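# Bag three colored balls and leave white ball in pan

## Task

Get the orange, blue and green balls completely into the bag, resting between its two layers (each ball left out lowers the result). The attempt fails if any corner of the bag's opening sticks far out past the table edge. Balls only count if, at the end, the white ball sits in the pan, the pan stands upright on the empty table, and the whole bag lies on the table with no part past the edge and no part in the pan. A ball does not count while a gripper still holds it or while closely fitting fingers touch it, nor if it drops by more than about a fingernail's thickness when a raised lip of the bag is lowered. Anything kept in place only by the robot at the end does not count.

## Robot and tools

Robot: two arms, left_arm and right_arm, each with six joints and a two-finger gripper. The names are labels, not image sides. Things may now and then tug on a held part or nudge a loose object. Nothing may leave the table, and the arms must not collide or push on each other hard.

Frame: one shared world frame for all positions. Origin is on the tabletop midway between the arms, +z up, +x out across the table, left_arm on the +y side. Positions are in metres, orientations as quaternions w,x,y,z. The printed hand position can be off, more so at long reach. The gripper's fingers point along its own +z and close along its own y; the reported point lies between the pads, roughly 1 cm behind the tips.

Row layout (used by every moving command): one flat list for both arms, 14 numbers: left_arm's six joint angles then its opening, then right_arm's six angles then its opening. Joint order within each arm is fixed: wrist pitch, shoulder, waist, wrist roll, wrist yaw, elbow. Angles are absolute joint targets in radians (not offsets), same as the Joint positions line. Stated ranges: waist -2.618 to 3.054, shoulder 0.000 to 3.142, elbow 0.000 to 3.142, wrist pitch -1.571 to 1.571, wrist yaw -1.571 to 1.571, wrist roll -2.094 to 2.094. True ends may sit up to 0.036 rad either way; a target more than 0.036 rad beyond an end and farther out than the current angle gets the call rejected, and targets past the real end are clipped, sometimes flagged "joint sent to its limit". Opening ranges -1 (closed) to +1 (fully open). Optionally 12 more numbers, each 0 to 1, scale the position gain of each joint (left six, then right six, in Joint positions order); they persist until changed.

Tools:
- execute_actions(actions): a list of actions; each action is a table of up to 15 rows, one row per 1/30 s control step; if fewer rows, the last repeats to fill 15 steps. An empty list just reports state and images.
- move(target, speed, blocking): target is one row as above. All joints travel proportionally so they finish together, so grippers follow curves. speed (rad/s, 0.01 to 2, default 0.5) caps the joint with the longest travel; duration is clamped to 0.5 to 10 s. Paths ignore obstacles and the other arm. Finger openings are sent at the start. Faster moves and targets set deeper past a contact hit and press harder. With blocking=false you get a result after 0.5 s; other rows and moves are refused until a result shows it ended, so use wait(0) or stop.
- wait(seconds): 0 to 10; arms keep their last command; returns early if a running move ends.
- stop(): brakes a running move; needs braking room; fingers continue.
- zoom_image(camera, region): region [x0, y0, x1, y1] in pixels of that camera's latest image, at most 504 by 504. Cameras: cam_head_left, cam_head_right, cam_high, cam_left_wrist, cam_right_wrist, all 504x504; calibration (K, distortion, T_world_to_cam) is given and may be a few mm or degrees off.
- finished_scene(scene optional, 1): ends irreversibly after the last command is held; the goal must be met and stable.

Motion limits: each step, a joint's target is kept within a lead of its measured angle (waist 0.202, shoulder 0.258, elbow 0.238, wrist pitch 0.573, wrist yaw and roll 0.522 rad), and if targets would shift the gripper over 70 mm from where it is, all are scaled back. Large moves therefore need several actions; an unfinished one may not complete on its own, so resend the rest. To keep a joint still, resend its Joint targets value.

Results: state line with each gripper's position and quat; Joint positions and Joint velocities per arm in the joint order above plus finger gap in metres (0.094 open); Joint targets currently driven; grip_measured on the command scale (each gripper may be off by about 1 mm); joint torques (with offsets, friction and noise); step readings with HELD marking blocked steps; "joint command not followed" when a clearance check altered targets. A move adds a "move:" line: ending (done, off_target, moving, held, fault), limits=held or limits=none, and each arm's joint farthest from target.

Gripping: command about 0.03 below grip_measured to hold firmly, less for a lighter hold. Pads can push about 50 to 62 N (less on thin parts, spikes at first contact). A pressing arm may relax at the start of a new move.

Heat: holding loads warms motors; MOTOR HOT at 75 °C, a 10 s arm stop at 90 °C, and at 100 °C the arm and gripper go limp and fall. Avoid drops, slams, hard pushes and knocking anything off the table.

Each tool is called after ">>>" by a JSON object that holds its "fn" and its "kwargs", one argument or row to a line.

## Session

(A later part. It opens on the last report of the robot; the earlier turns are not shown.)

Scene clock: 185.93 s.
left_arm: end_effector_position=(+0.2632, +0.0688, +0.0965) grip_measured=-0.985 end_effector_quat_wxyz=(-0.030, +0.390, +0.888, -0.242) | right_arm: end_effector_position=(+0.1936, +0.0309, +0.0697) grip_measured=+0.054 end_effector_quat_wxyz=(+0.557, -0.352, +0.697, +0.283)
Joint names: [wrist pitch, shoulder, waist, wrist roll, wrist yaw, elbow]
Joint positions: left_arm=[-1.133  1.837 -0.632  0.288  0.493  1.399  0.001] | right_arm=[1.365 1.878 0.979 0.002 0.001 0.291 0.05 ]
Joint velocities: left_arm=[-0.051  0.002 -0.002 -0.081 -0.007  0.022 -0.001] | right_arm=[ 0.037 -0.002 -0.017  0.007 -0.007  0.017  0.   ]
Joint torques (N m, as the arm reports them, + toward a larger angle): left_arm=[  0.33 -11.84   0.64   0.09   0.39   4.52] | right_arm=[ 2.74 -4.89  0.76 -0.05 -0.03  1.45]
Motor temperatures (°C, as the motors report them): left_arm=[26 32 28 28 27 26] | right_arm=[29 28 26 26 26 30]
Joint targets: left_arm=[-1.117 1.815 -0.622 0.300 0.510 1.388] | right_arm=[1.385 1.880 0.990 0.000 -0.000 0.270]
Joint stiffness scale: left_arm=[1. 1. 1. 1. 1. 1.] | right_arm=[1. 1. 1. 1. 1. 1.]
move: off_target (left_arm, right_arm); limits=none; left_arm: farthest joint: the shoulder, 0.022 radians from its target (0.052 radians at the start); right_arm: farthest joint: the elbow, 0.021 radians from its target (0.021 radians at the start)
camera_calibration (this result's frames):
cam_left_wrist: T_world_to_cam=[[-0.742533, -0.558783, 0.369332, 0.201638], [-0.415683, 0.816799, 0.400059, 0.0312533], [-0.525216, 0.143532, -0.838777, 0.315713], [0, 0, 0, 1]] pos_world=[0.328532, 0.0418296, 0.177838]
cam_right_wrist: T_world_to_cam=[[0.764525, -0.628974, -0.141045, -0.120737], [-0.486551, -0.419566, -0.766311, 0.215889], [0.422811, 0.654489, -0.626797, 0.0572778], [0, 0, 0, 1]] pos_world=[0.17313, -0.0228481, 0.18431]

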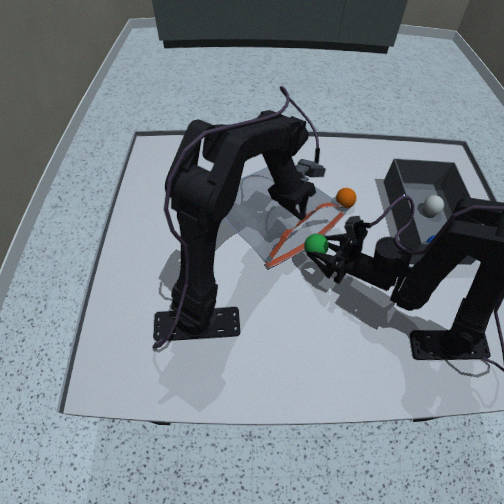

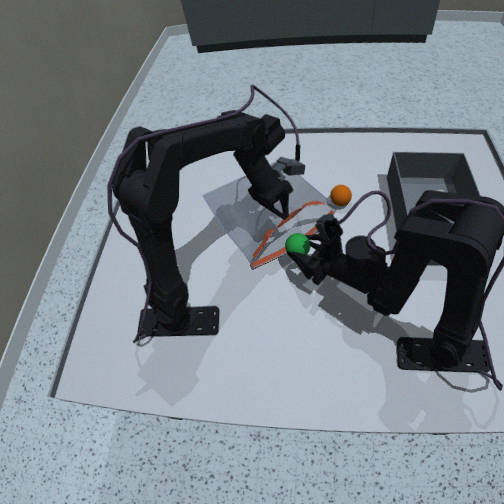

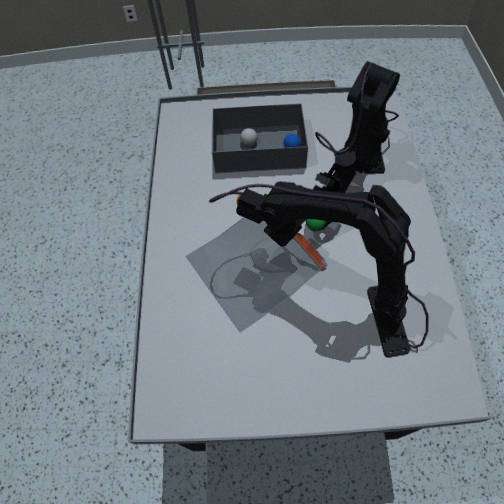

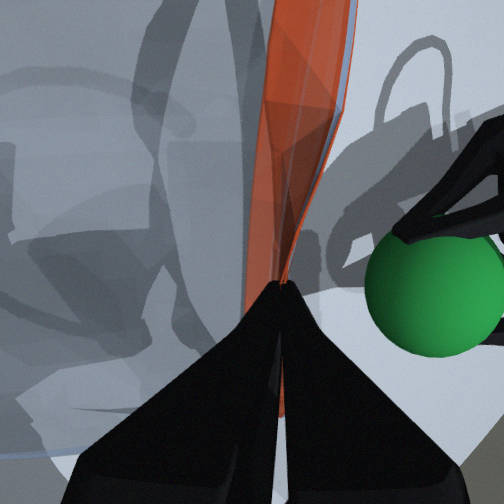

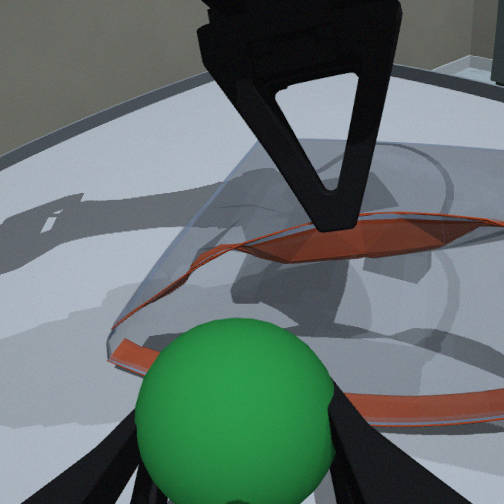

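>>> {"fn": "move", "kwargs": {
  "target": [-1.117,1.815,-0.622,0.3,0.51,1.388,-1, 1.275,1.948,0.90,0,0,0.45,0.04],
  "speed": 0.2
}}

>>> {"fn": "zoom_image", "kwargs": {
  "camera": "cam_head_left",
  "region": [230, 170, 400, 290]
}}

Scene clock: 198.03 s.
left_arm: end_effector_position=(+0.2632, +0.0687, +0.0965) grip_measured=-0.985 end_effector_quat_wxyz=(-0.030, +0.390, +0.888, -0.242) | right_arm: end_effector_position=(+0.2336, +0.0364, +0.0606) grip_measured=+0.054 end_effector_quat_wxyz=(+0.556, -0.332, +0.717, +0.259)
Joint names: [wrist pitch, shoulder, waist, wrist roll, wrist yaw, elbow]
Joint positions: left_arm=[-1.132  1.837 -0.632  0.289  0.493  1.399  0.001] | right_arm=[1.277 1.943 0.911 0.002 0.001 0.416 0.05 ]
Joint velocities: left_arm=[-0.037  0.007 -0.002 -0.066 -0.037 -0.007 -0.001] | right_arm=[-0.037 -0.022  0.002 -0.007  0.051 -0.027 -0.001]
Joint torques (N m, as the arm reports them, + toward a larger angle): left_arm=[  0.34 -11.8    0.63   0.11   0.38   4.49] | right_arm=[ 2.5  -5.49 -0.76 -0.05 -0.02  5.2 ]
Motor temperatures (°C, as the motors report them): left_arm=[26 32 28 28 27 26] | right_arm=[30 27 26 26 26 29]
Joint targets: left_arm=[-1.117 1.815 -0.622 0.300 0.510 1.388] | right_arm=[1.275 1.948 0.900 -0.000 0.000 0.450]
Joint stiffness scale: left_arm=[1. 1. 1. 1. 1. 1.] | right_arm=[1. 1. 1. 1. 1. 1.]
move: off_target (left_arm, right_arm); limits=none; left_arm: farthest joint: the shoulder, 0.022 radians from its target (0.022 radians at the start); right_arm: farthest joint: the elbow, 0.034 radians from its target (0.159 radians at the start)
camera_calibration (this result's frames):
cam_left_wrist: T_world_to_cam=[[-0.742827, -0.558306, 0.369464, 0.201637], [-0.415523, 0.817185, 0.399437, 0.0313284], [-0.524928, 0.143192, -0.839016, 0.315747], [0, 0, 0, 1]] pos_world=[0.328543, 0.0417619, 0.177905]
cam_right_wrist: T_world_to_cam=[[0.717432, -0.682546, -0.13936, -0.136289], [-0.52823, -0.402587, -0.747594, 0.238672], [0.454163, 0.609962, -0.649371, 0.0266885], [0, 0, 0, 1]] pos_world=[0.211731, -0.013216, 0.176767]

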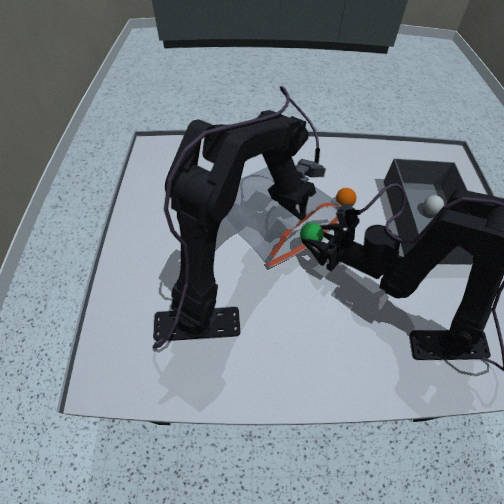

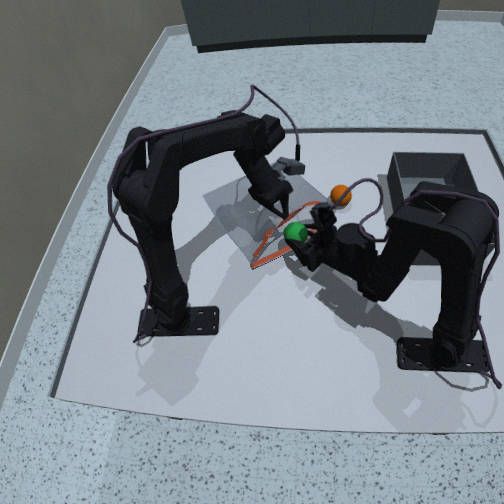

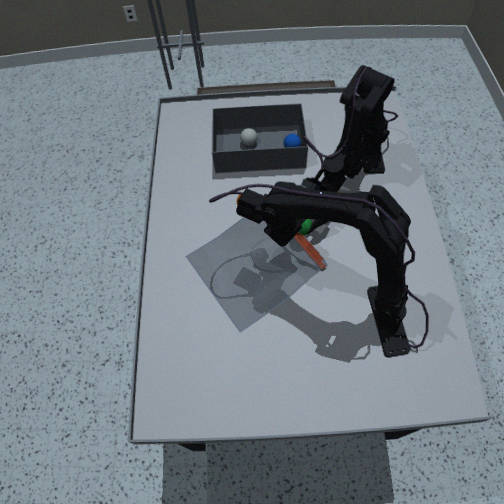

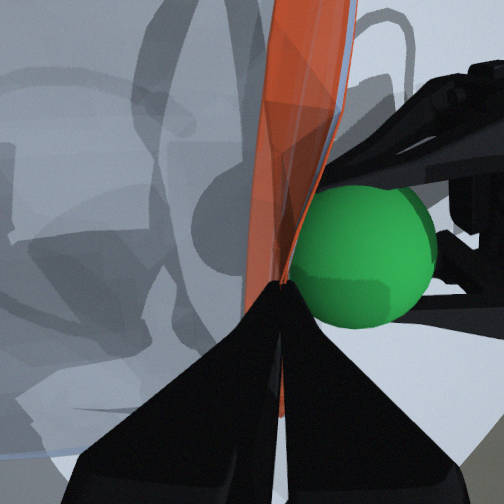

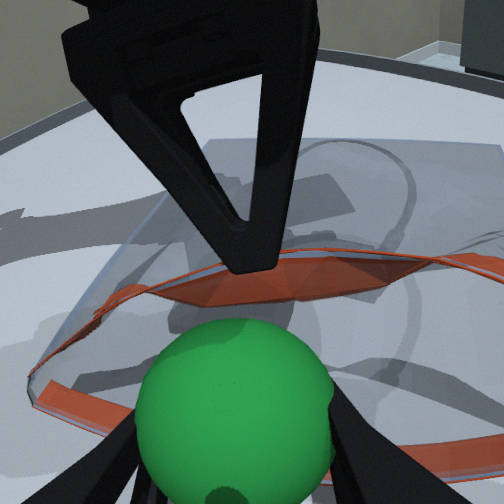

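Region (230, 170, 400, 290) of cam_head_left's 504x504 image, scaled by 2.965, with more detail than that image has; it fills the top 356 rows of this view, and the rest is white.

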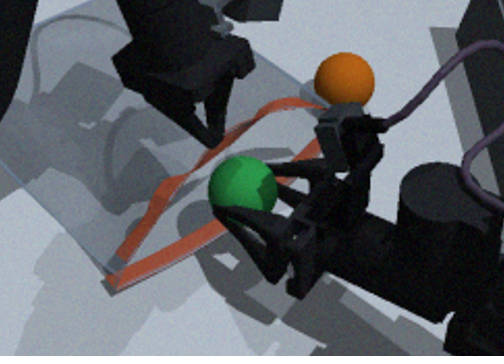

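>>> {"fn": "move", "kwargs": {
  "target": [-1.117,1.815,-0.622,0.3,0.51,1.388,-1, 1.39,2.09,0.90,0,0,0.503,0.04],
  "speed": 0.12
}}

>>> {"fn": "zoom_image", "kwargs": {
  "camera": "cam_head_left",
  "region": [230, 170, 400, 290]
}}

Scene clock: 204.70 s.
left_arm: end_effector_position=(+0.2632, +0.0687, +0.0965) grip_measured=-0.985 end_effector_quat_wxyz=(-0.030, +0.390, +0.888, -0.242) | right_arm: end_effector_position=(+0.2413, +0.0455, +0.0393) grip_measured=+0.054 end_effector_quat_wxyz=(+0.556, -0.332, +0.716, +0.259)
Joint names: [wrist pitch, shoulder, waist, wrist roll, wrist yaw, elbow]
Joint positions: left_arm=[-1.132  1.837 -0.632  0.289  0.493  1.399  0.001] | right_arm=[1.369 2.087 0.911 0.002 0.001 0.468 0.05 ]
Joint velocities: left_arm=[ 0.007 -0.002 -0.007  0.066  0.051 -0.012 -0.001] | right_arm=[ 0.051 -0.017  0.007 -0.051 -0.081 -0.012 -0.   ]
Joint torques (N m, as the arm reports them, + toward a larger angle): left_arm=[  0.33 -11.81   0.67   0.12   0.39   4.52] | right_arm=[ 2.73 -6.18 -0.76 -0.05 -0.02  4.84]
Motor temperatures (°C, as the motors report them): left_arm=[26 32 28 28 27 26] | right_arm=[31 28 26 26 26 30]
Joint targets: left_arm=[-1.117 1.815 -0.622 0.300 0.510 1.388] | right_arm=[1.390 2.090 0.900 -0.000 -0.000 0.503]
Joint stiffness scale: left_arm=[1. 1. 1. 1. 1. 1.] | right_arm=[1. 1. 1. 1. 1. 1.]
move: off_target (left_arm, right_arm); limits=none; left_arm: farthest joint: the shoulder, 0.022 radians from its target (0.022 radians at the start); right_arm: farthest joint: the elbow, 0.035 radians from its target (0.087 radians at the start)
camera_calibration (this result's frames):
cam_left_wrist: T_world_to_cam=[[-0.742827, -0.558306, 0.369464, 0.201637], [-0.415523, 0.817185, 0.399437, 0.0313284], [-0.524928, 0.143192, -0.839016, 0.315747], [0, 0, 0, 1]] pos_world=[0.328543, 0.0417619, 0.177905]
cam_right_wrist: T_world_to_cam=[[0.717569, -0.682384, -0.139451, -0.138587], [-0.527494, -0.401715, -0.748582, 0.230285], [0.454801, 0.610719, -0.648212, 0.00357061], [0, 0, 0, 1]] pos_world=[0.219296, -0.00424139, 0.155376]

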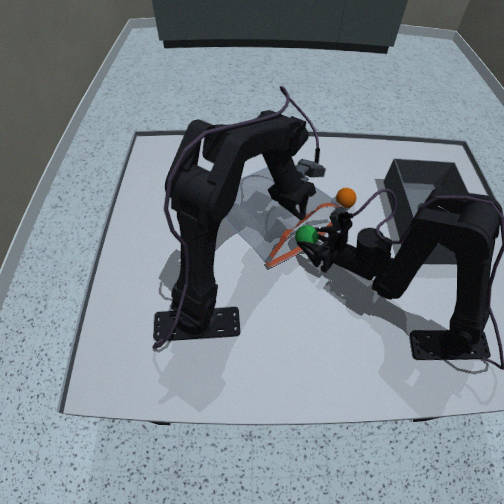

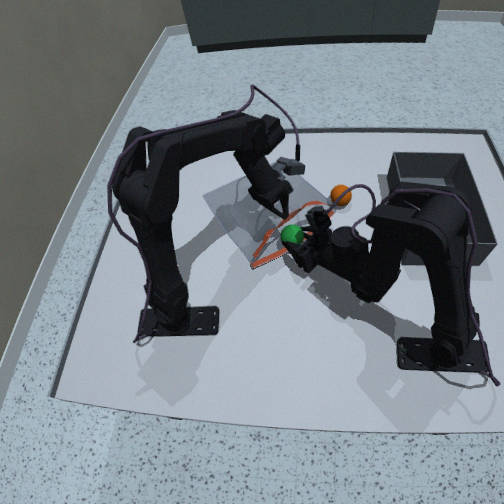

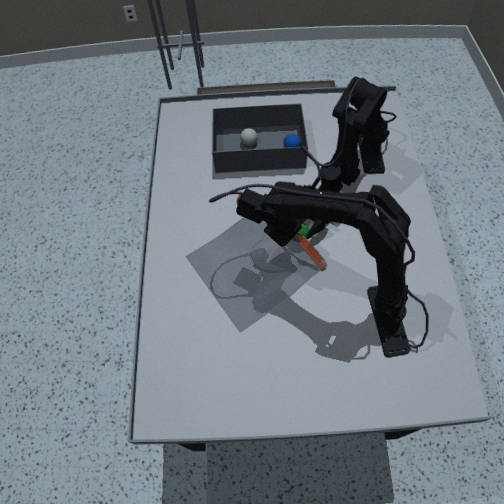

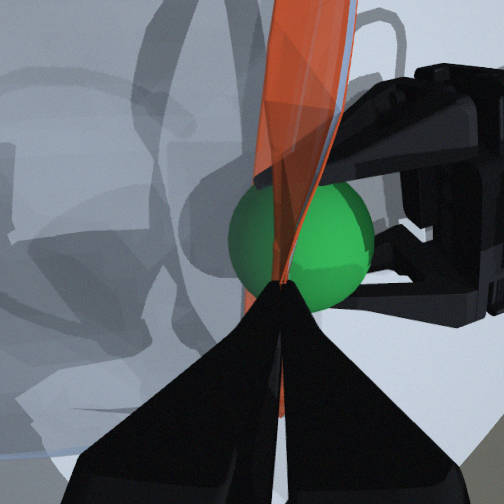

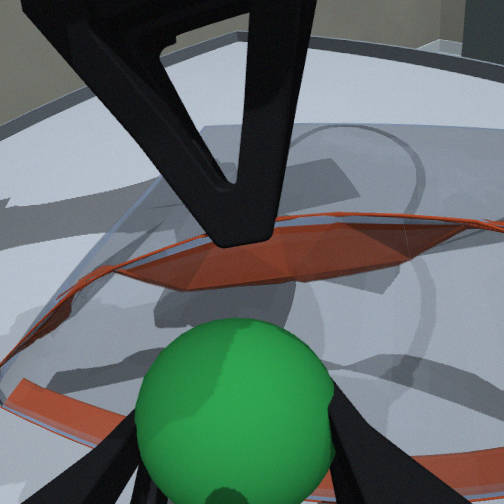

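Region (230, 170, 400, 290) of cam_head_left's 504x504 image, scaled by 2.965, with more detail than that image has; it fills the top 356 rows of this view, and the rest is white.

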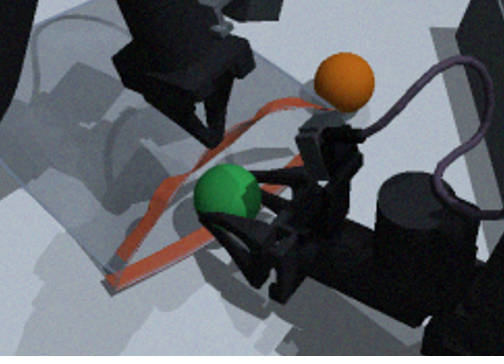

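>>> {"fn": "move", "kwargs": {
  "target": [-1.117,1.815,-0.622,0.3,0.51,1.388,-1, 1.235,2.166,0.90,0,0,0.716,0.04],
  "speed": 0.12
}}

>>> {"fn": "zoom_image", "kwargs": {
  "camera": "cam_head_left",
  "region": [230, 170, 400, 290]
}}

Scene clock: 211.30 s.
left_arm: end_effector_position=(+0.2632, +0.0687, +0.0965) grip_measured=-0.985 end_effector_quat_wxyz=(-0.030, +0.390, +0.888, -0.242) | right_arm: end_effector_position=(+0.2736, +0.0840, +0.0376) grip_measured=+0.054 end_effector_quat_wxyz=(+0.557, -0.332, +0.716, +0.259)
Joint names: [wrist pitch, shoulder, waist, wrist roll, wrist yaw, elbow]
Joint positions: left_arm=[-1.132  1.837 -0.632  0.289  0.493  1.399  0.001] | right_arm=[1.235 2.164 0.911 0.002 0.001 0.68  0.05 ]
Joint velocities: left_arm=[-0.022 -0.002  0.002 -0.037 -0.051 -0.007 -0.001] | right_arm=[-0.007 -0.002 -0.007 -0.037 -0.022 -0.012  0.   ]
Joint torques (N m, as the arm reports them, + toward a larger angle): left_arm=[  0.34 -11.8    0.66   0.12   0.4    4.52] | right_arm=[ 2.5  -7.38 -0.76 -0.05 -0.02  5.5 ]
Motor temperatures (°C, as the motors report them): left_arm=[26 32 28 28 27 26] | right_arm=[31 28 26 26 26 30]
Joint targets: left_arm=[-1.117 1.815 -0.622 0.300 0.510 1.388] | right_arm=[1.235 2.166 0.900 0.000 0.000 0.716]
Joint stiffness scale: left_arm=[1. 1. 1. 1. 1. 1.] | right_arm=[1. 1. 1. 1. 1. 1.]
move: off_target (left_arm, right_arm); limits=none; left_arm: farthest joint: the shoulder, 0.022 radians from its target (0.022 radians at the start); right_arm: farthest joint: the elbow, 0.036 radians from its target (0.248 radians at the start)
camera_calibration (this result's frames):
cam_left_wrist: T_world_to_cam=[[-0.743071, -0.558022, 0.3694, 0.201688], [-0.41531, 0.817361, 0.399297, 0.0312738], [-0.52475, 0.14329, -0.83911, 0.315702], [0, 0, 0, 1]] pos_world=[0.328522, 0.0417475, 0.177918]
cam_right_wrist: T_world_to_cam=[[0.717672, -0.682262, -0.139518, -0.135882], [-0.526942, -0.401059, -0.749322, 0.261368], [0.455279, 0.611286, -0.647341, -0.0359298], [0, 0, 0, 1]] pos_world=[0.251603, 0.0340804, 0.153632]

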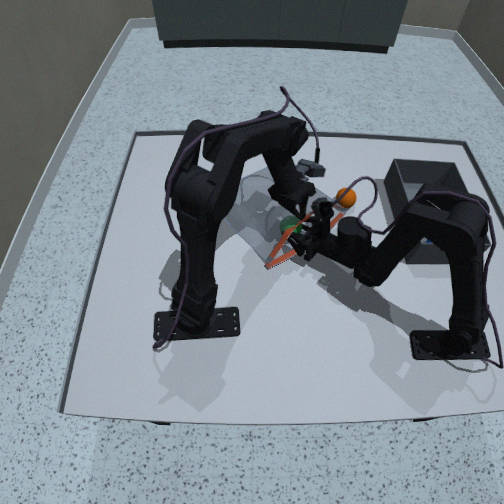

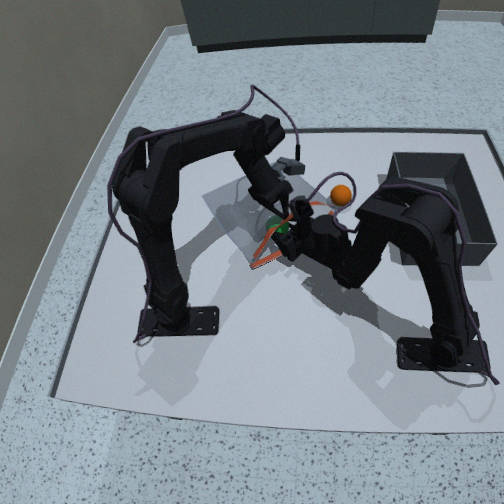

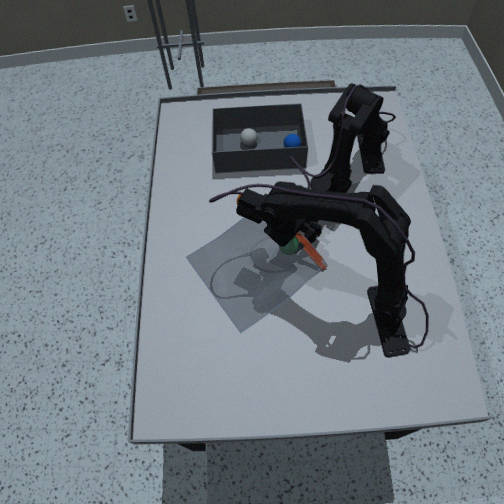

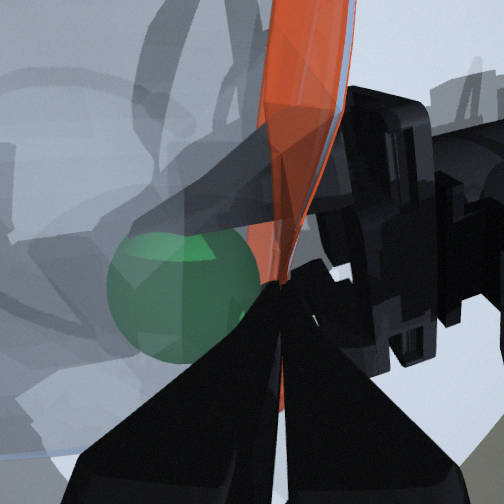

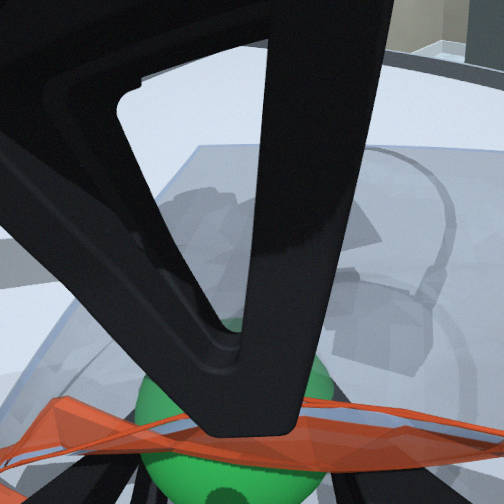

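Region (230, 170, 400, 290) of cam_head_left's 504x504 image, scaled by 2.965, with more detail than that image has; it fills the top 356 rows of this view, and the rest is white.

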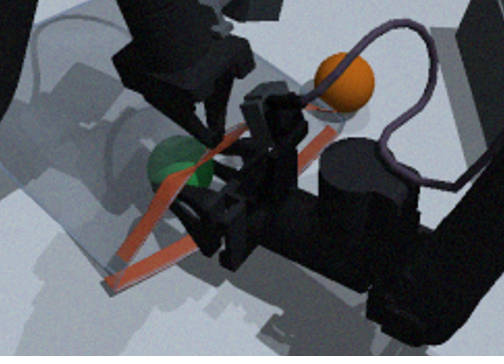

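>>> {"fn": "execute_actions", "kwargs": {
  "actions": [
    [[-1.117,1.815,-0.622,0.3,0.51,1.388,-1, 1.21,2.166,0.90,0,0,0.716,0.04]],
    [[-1.117,1.815,-0.622,0.3,0.51,1.388,-1, 1.21,2.166,0.90,0,0,0.716,0.35]]
  ]
}}

>>> {"fn": "move", "kwargs": {
  "target": [-1.117,1.815,-0.622,0.3,0.51,1.388,-1, 1.39,2.07,0.90,0,0,0.45,0.35],
  "speed": 0.2
}}

Scene clock: 216.60 s.
left_arm: end_effector_position=(+0.2632, +0.0686, +0.0965) grip_measured=-0.985 end_effector_quat_wxyz=(-0.030, +0.390, +0.888, -0.243) | right_arm: end_effector_position=(+0.2727, +0.0828, +0.0319) grip_measured=+0.347 end_effector_quat_wxyz=(+0.548, -0.335, +0.723, +0.255)
Joint names: [wrist pitch, shoulder, waist, wrist roll, wrist yaw, elbow]
Joint positions: left_arm=[-1.132  1.837 -0.632  0.289  0.494  1.399  0.001] | right_arm=[1.212 2.164 0.911 0.002 0.001 0.68  0.063]
Joint velocities: left_arm=[-0.007  0.002 -0.002 -0.037  0.022  0.007 -0.   ] | right_arm=[ 0.007 -0.007 -0.002  0.037 -0.022 -0.012 -0.001]
Joint torques (N m, as the arm reports them, + toward a larger angle): left_arm=[  0.34 -11.82   0.65   0.12   0.39   4.51] | right_arm=[ 2.49 -7.38 -0.76 -0.05 -0.02  5.48]
Motor temperatures (°C, as the motors report them): left_arm=[26 32 28 28 27 26] | right_arm=[31 28 26 26 26 30]
Joint targets: left_arm=[-1.117 1.815 -0.622 0.300 0.510 1.388] | right_arm=[1.210 2.166 0.900 -0.000 0.000 0.716]
Joint stiffness scale: left_arm=[1. 1. 1. 1. 1. 1.] | right_arm=[1. 1. 1. 1. 1. 1.]
Step readings (joint positions; steps 1 to 15: 1st action; 16 to 30: 2nd action):
0: left_arm=[-1.132 1.837 -0.632 0.289 0.493 1.399] | right_arm=[1.235 2.164 0.911 0.002 0.001 0.680]
1: left_arm=[-1.132 1.837 -0.632 0.289 0.493 1.399] | right_arm=[1.233 2.164 0.911 0.002 0.001 0.680]
2: left_arm=[-1.132 1.837 -0.632 0.289 0.494 1.399] | right_arm=[1.230 2.164 0.911 0.002 0.001 0.680]
4: left_arm=[-1.132 1.837 -0.632 0.289 0.494 1.399] | right_arm=[1.222 2.164 0.911 0.002 0.001 0.680]
8: left_arm=[-1.132 1.837 -0.632 0.289 0.494 1.399] | right_arm=[1.215 2.164 0.911 0.002 0.001 0.680]
15: left_arm=[-1.132 1.837 -0.632 0.289 0.494 1.399] | right_arm=[1.212 2.164 0.911 0.002 0.001 0.680]
16: left_arm=[-1.132 1.837 -0.632 0.289 0.494 1.399] | right_arm=[1.212 2.164 0.911 0.002 0.001 0.680]
17: left_arm=[-1.132 1.837 -0.632 0.289 0.494 1.399] | right_arm=[1.212 2.164 0.911 0.002 0.001 0.680]
19: left_arm=[-1.132 1.837 -0.632 0.289 0.494 1.399] | right_arm=[1.212 2.164 0.911 0.002 0.001 0.680]
23: left_arm=[-1.132 1.837 -0.632 0.289 0.494 1.399] | right_arm=[1.212 2.164 0.911 0.002 0.001 0.680]
30: Joint positions above
camera_calibration (this result's frames):
cam_left_wrist: T_world_to_cam=[[-0.742927, -0.55778, 0.370056, 0.201443], [-0.415154, 0.817623, 0.398924, 0.0312833], [-0.525078, 0.142741, -0.838998, 0.315852], [0, 0, 0, 1]] pos_world=[0.328492, 0.041698, 0.177974]
cam_right_wrist: T_world_to_cam=[[0.715556, -0.684772, -0.138083, -0.136025], [-0.538247, -0.41447, -0.733829, 0.259829], [0.445274, 0.599418, -0.665153, -0.0341743], [0, 0, 0, 1]] pos_world=[0.252403, 0.0350298, 0.149156]

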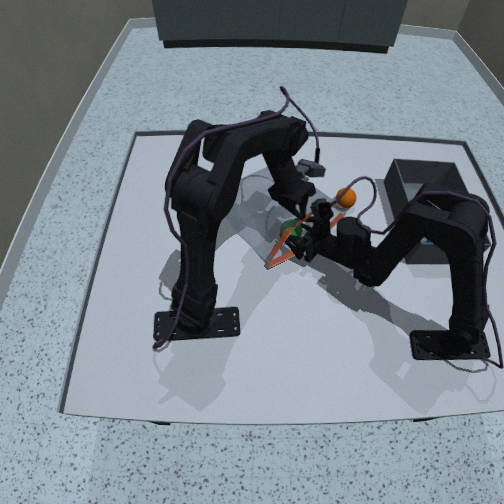

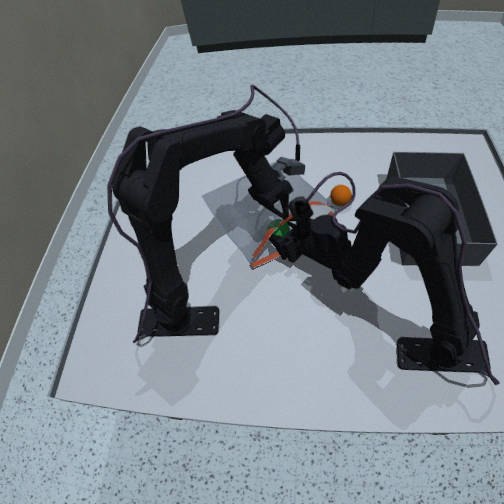

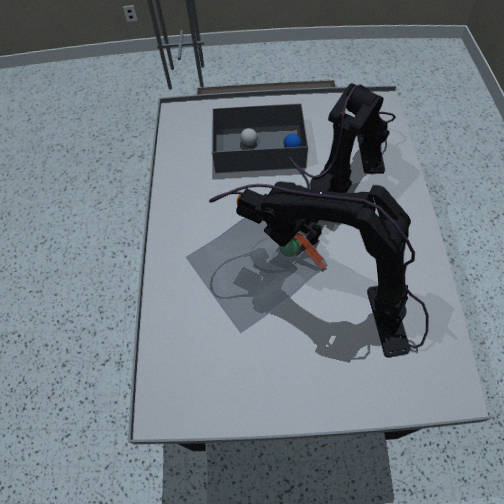

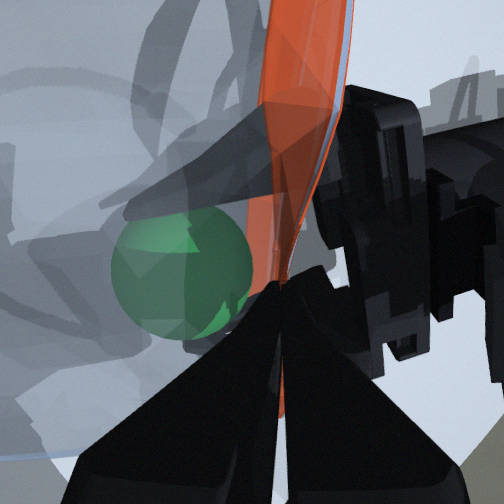

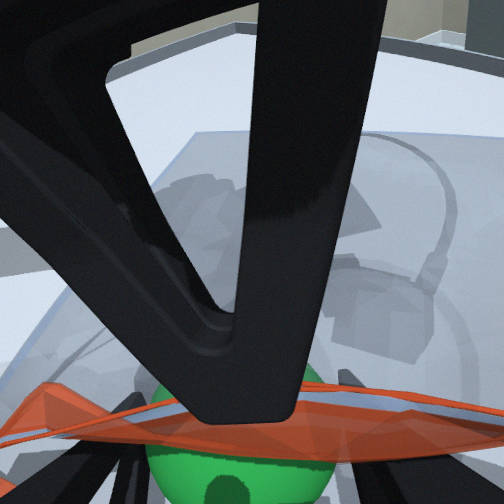

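Scene clock: 218.30 s.
left_arm: end_effector_position=(+0.2632, +0.0687, +0.0965) grip_measured=-0.985 end_effector_quat_wxyz=(-0.030, +0.390, +0.888, -0.242) | right_arm: end_effector_position=(+0.2420, +0.0464, +0.0389) grip_measured=+0.347 end_effector_quat_wxyz=(+0.557, -0.332, +0.716, +0.259)
Joint names: [wrist pitch, shoulder, waist, wrist roll, wrist yaw, elbow]
Joint positions: left_arm=[-1.132  1.837 -0.632  0.289  0.494  1.399  0.001] | right_arm=[1.372 2.092 0.911 0.002 0.001 0.473 0.063]
Joint velocities: left_arm=[ 0.022 -0.012 -0.002  0.007 -0.007 -0.017 -0.   ] | right_arm=[ 0.051 -0.002 -0.002 -0.051 -0.007 -0.007  0.   ]
Joint torques (N m, as the arm reports them, + toward a larger angle): left_arm=[  0.34 -11.87   0.63   0.12   0.39   4.53] | right_arm=[ 2.72 -8.04 -0.76 -0.05 -0.02  1.19]
Motor temperatures (°C, as the motors report them): left_arm=[26 32 28 28 27 26] | right_arm=[31 28 26 26 26 30]
Joint targets: left_arm=[-1.117 1.815 -0.622 0.300 0.510 1.388] | right_arm=[1.390 2.070 0.900 -0.000 -0.000 0.450]
Joint stiffness scale: left_arm=[1. 1. 1. 1. 1. 1.] | right_arm=[1. 1. 1. 1. 1. 1.]
move: off_target (left_arm, right_arm); limits=none; left_arm: farthest joint: the shoulder, 0.022 radians from its target (0.022 radians at the start); right_arm: farthest joint: the elbow, 0.023 radians from its target (0.230 radians at the start)
camera_calibration (this result's frames):
cam_left_wrist: T_world_to_cam=[[-0.742999, -0.557901, 0.369728, 0.201566], [-0.415232, 0.817492, 0.39911, 0.0312785], [-0.524914, 0.143016, -0.839054, 0.315777], [0, 0, 0, 1]] pos_world=[0.328507, 0.0417227, 0.177946]
cam_right_wrist: T_world_to_cam=[[0.717707, -0.682221, -0.139541, -0.138609], [-0.526758, -0.400841, -0.749569, 0.23056], [0.455438, 0.611475, -0.647051, 0.00223939], [0, 0, 0, 1]] pos_world=[0.21991, -0.00351336, 0.154928]

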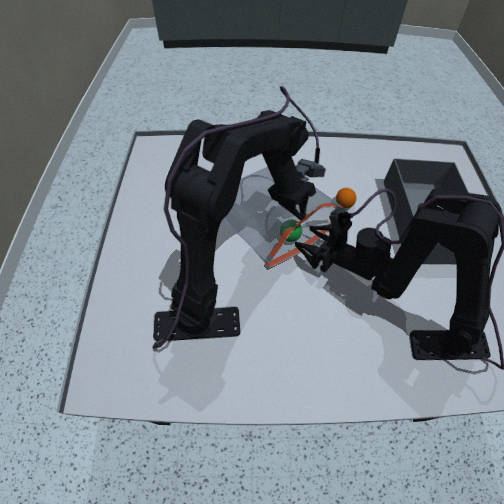

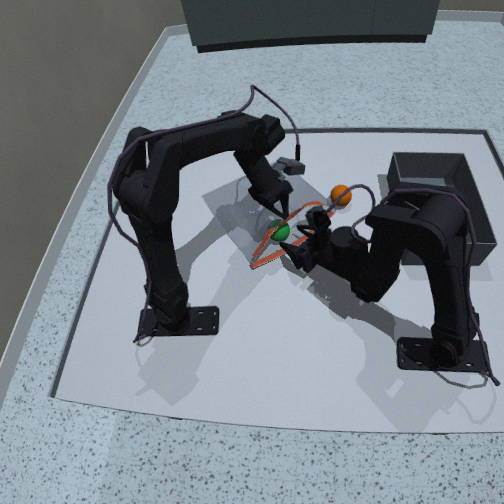

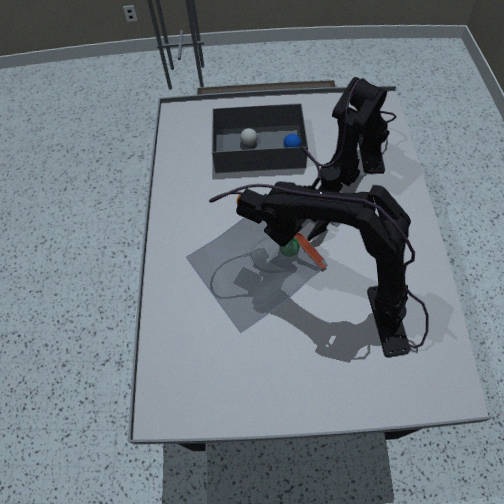

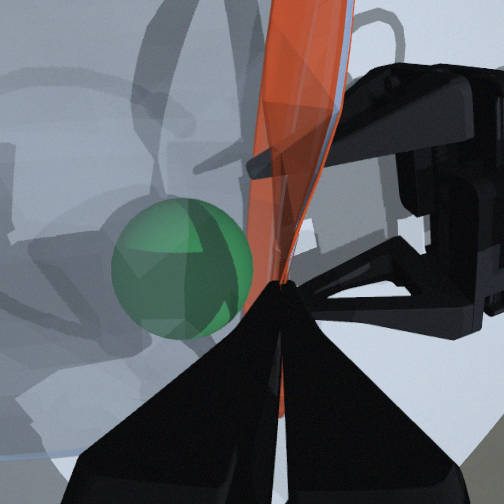

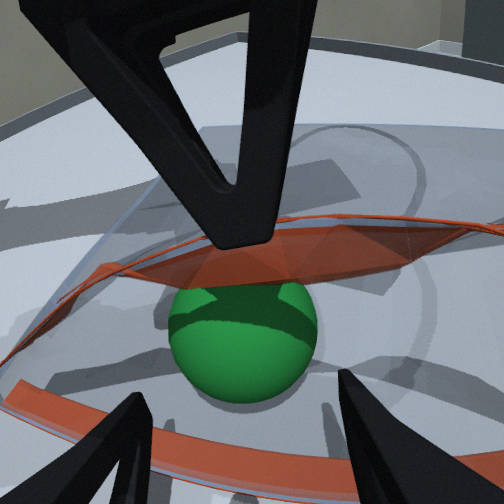

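>>> {"fn": "execute_actions", "kwargs": {
  "actions": [
    [[-1.117,1.815,-0.622,0.3,0.51,1.388,-1, 1.33,2.07,0.90,0,0,0.45,-0.6]]
  ]
}}

>>> {"fn": "move", "kwargs": {
  "target": [-1.117,1.815,-0.622,0.3,0.51,1.388,-1, 1.19,2.17,0.90,0,0,0.73,-0.6],
  "speed": 0.15
}}

Scene clock: 222.47 s.
left_arm: end_effector_position=(+0.2632, +0.0687, +0.0965) grip_measured=-0.985 end_effector_quat_wxyz=(-0.030, +0.390, +0.888, -0.242) | right_arm: end_effector_position=(+0.2405, +0.0446, +0.0304) grip_measured=-0.597 end_effector_quat_wxyz=(+0.544, -0.336, +0.726, +0.253)
Joint names: [wrist pitch, shoulder, waist, wrist roll, wrist yaw, elbow]
Joint positions: left_arm=[-1.132  1.837 -0.632  0.289  0.494  1.399  0.001] | right_arm=[1.335 2.091 0.911 0.002 0.001 0.473 0.019]
Joint velocities: left_arm=[ 0.051 -0.007 -0.002  0.051  0.007  0.012 -0.001] | right_arm=[-0.037  0.007  0.002 -0.022 -0.007 -0.007 -0.   ]
Joint torques (N m, as the arm reports them, + toward a larger angle): left_arm=[  0.33 -11.81   0.64   0.11   0.38   4.51] | right_arm=[ 2.49 -7.98 -0.75 -0.05 -0.02  1.19]
Motor temperatures (°C, as the motors report them): left_arm=[26 32 28 28 27 26] | right_arm=[32 28 26 26 26 30]
Joint targets: left_arm=[-1.117 1.815 -0.622 0.300 0.510 1.388] | right_arm=[1.330 2.070 0.900 -0.000 0.000 0.450]
Joint stiffness scale: left_arm=[1. 1. 1. 1. 1. 1.] | right_arm=[1. 1. 1. 1. 1. 1.]
Step readings (joint positions):
0: left_arm=[-1.132 1.837 -0.632 0.289 0.494 1.399] | right_arm=[1.372 2.092 0.911 0.002 0.001 0.473]
1: left_arm=[-1.132 1.837 -0.632 0.289 0.494 1.399] | right_arm=[1.368 2.092 0.911 0.002 0.001 0.473]
2: left_arm=[-1.132 1.837 -0.632 0.289 0.494 1.399] | right_arm=[1.362 2.091 0.911 0.002 0.001 0.473]
4: left_arm=[-1.132 1.837 -0.632 0.289 0.494 1.399] | right_arm=[1.351 2.091 0.911 0.002 0.001 0.473]
8: left_arm=[-1.132 1.837 -0.632 0.289 0.494 1.399] | right_arm=[1.340 2.091 0.911 0.002 0.001 0.473]
15: Joint positions above
camera_calibration (this result's frames):
cam_left_wrist: T_world_to_cam=[[-0.742999, -0.557901, 0.369728, 0.201566], [-0.415232, 0.817492, 0.39911, 0.0312785], [-0.524914, 0.143016, -0.839054, 0.315777], [0, 0, 0, 1]] pos_world=[0.328507, 0.0417227, 0.177946]
cam_right_wrist: T_world_to_cam=[[0.714473, -0.686057, -0.137311, -0.139061], [-0.543989, -0.421281, -0.725671, 0.226952], [0.440005, 0.593168, -0.674201, 0.00385344], [0, 0, 0, 1]] pos_world=[0.22112, -0.0020788, 0.148196]

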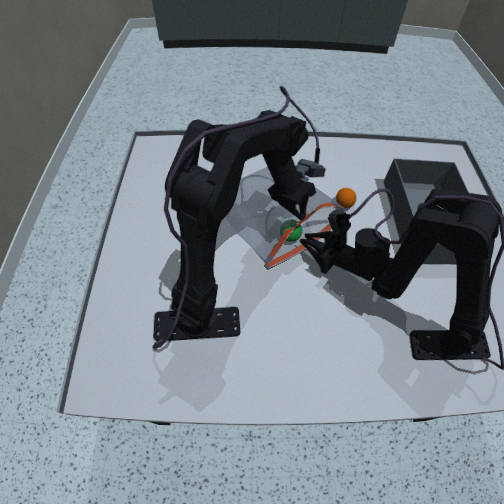

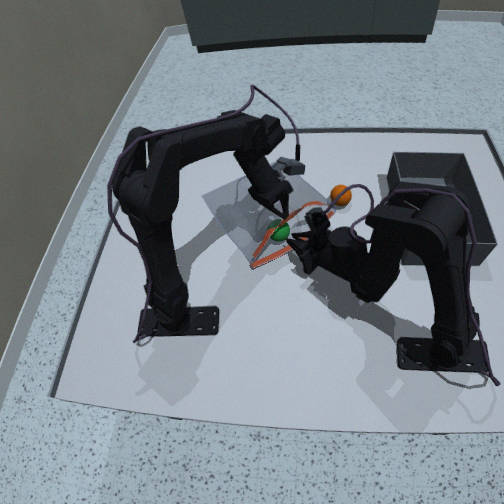

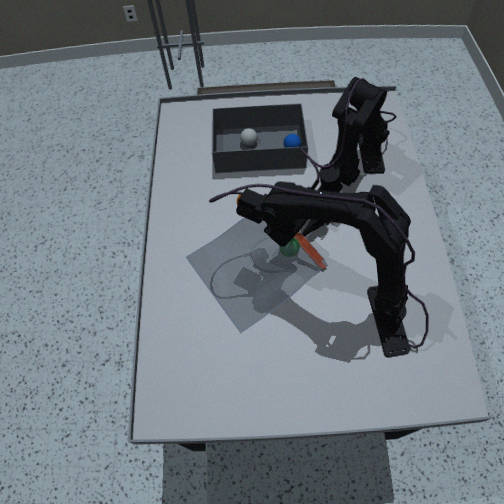

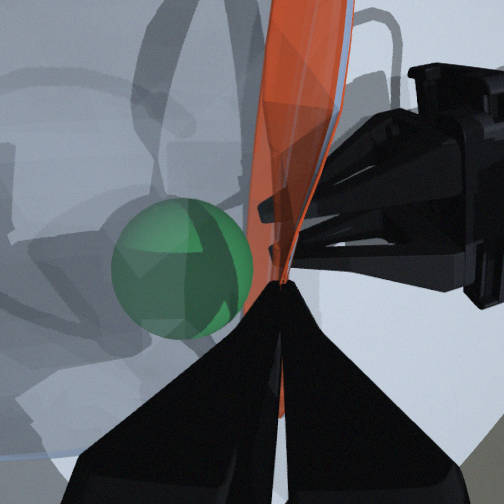

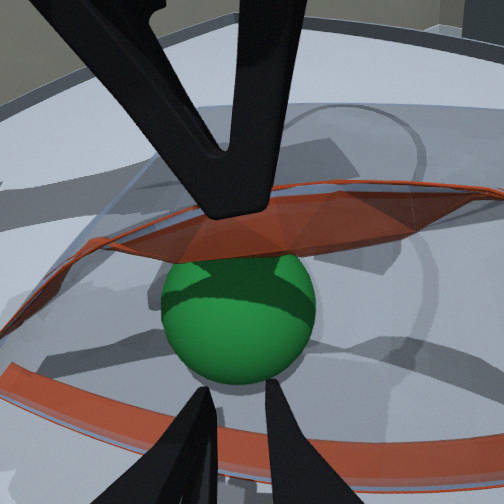

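Scene clock: 224.70 s.
left_arm: end_effector_position=(+0.2632, +0.0688, +0.0965) grip_measured=-0.985 end_effector_quat_wxyz=(-0.030, +0.390, +0.888, -0.242) | right_arm: end_effector_position=(+0.2748, +0.0853, +0.0320) grip_measured=-0.597 end_effector_quat_wxyz=(+0.547, -0.335, +0.723, +0.255)
Joint names: [wrist pitch, shoulder, waist, wrist roll, wrist yaw, elbow]
Joint positions: left_arm=[-1.132  1.837 -0.632  0.289  0.493  1.399  0.001] | right_arm=[1.196 2.166 0.911 0.002 0.001 0.695 0.019]
Joint velocities: left_arm=[-0.007 -0.027 -0.002 -0.066  0.022 -0.007 -0.001] | right_arm=[-0.037 -0.002 -0.007  0.007 -0.022  0.007 -0.001]
Joint torques (N m, as the arm reports them, + toward a larger angle): left_arm=[  0.34 -11.81   0.65   0.11   0.4    4.51] | right_arm=[ 2.43 -7.33 -0.76 -0.05 -0.02  5.49]
Motor temperatures (°C, as the motors report them): left_arm=[26 32 28 28 27 26] | right_arm=[32 28 26 26 26 30]
Joint targets: left_arm=[-1.117 1.815 -0.622 0.300 0.510 1.388] | right_arm=[1.190 2.170 0.900 -0.000 -0.000 0.730]
Joint stiffness scale: left_arm=[1. 1. 1. 1. 1. 1.] | right_arm=[1. 1. 1. 1. 1. 1.]
move: off_target (left_arm, right_arm); limits=none; left_arm: farthest joint: the shoulder, 0.022 radians from its target (0.022 radians at the start); right_arm: farthest joint: the elbow, 0.035 radians from its target (0.257 radians at the start)
camera_calibration (this result's frames):
cam_left_wrist: T_world_to_cam=[[-0.743144, -0.558143, 0.369072, 0.201811], [-0.415389, 0.81723, 0.399483, 0.0312691], [-0.524585, 0.143565, -0.839166, 0.315627], [0, 0, 0, 1]] pos_world=[0.328536, 0.0417722, 0.17789]
cam_right_wrist: T_world_to_cam=[[0.715319, -0.685053, -0.137916, -0.135726], [-0.539509, -0.415966, -0.732053, 0.262498], [0.444127, 0.598058, -0.667141, -0.0361131], [0, 0, 0, 1]] pos_world=[0.254746, 0.0378085, 0.149351]

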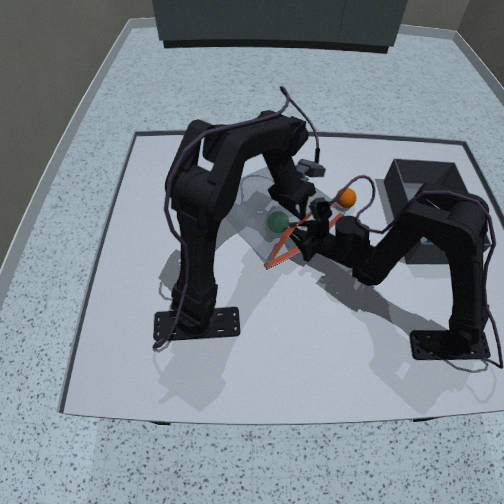

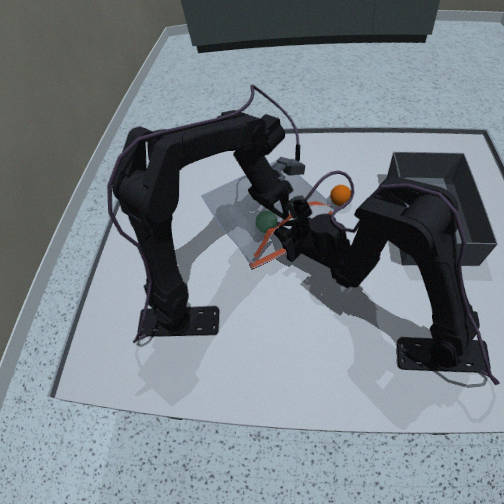

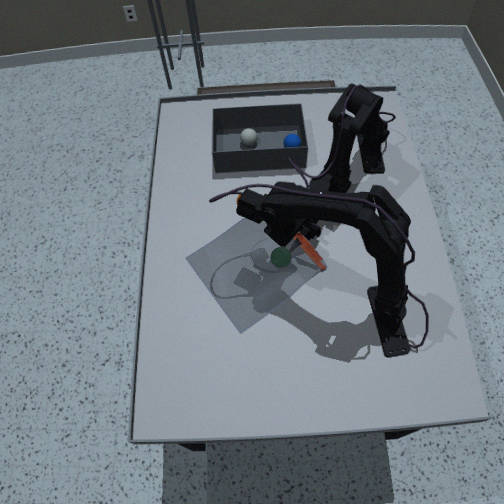

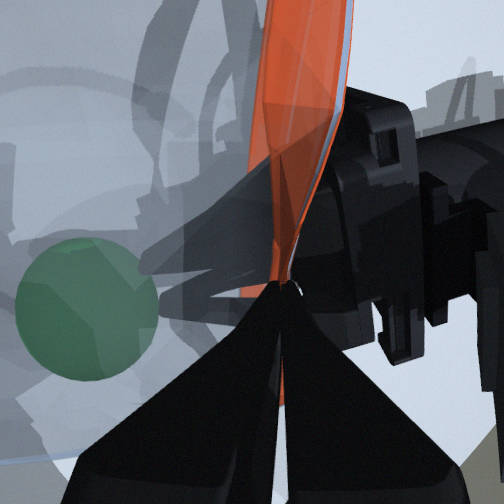

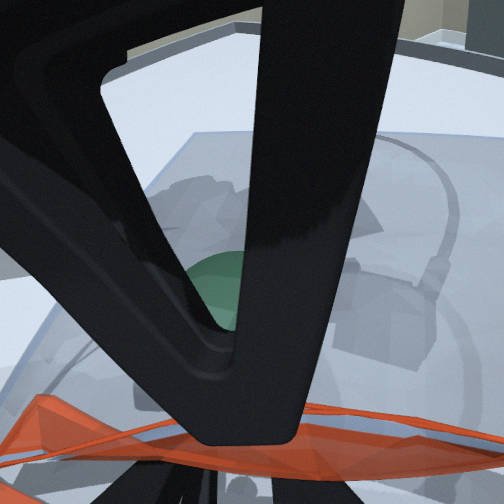

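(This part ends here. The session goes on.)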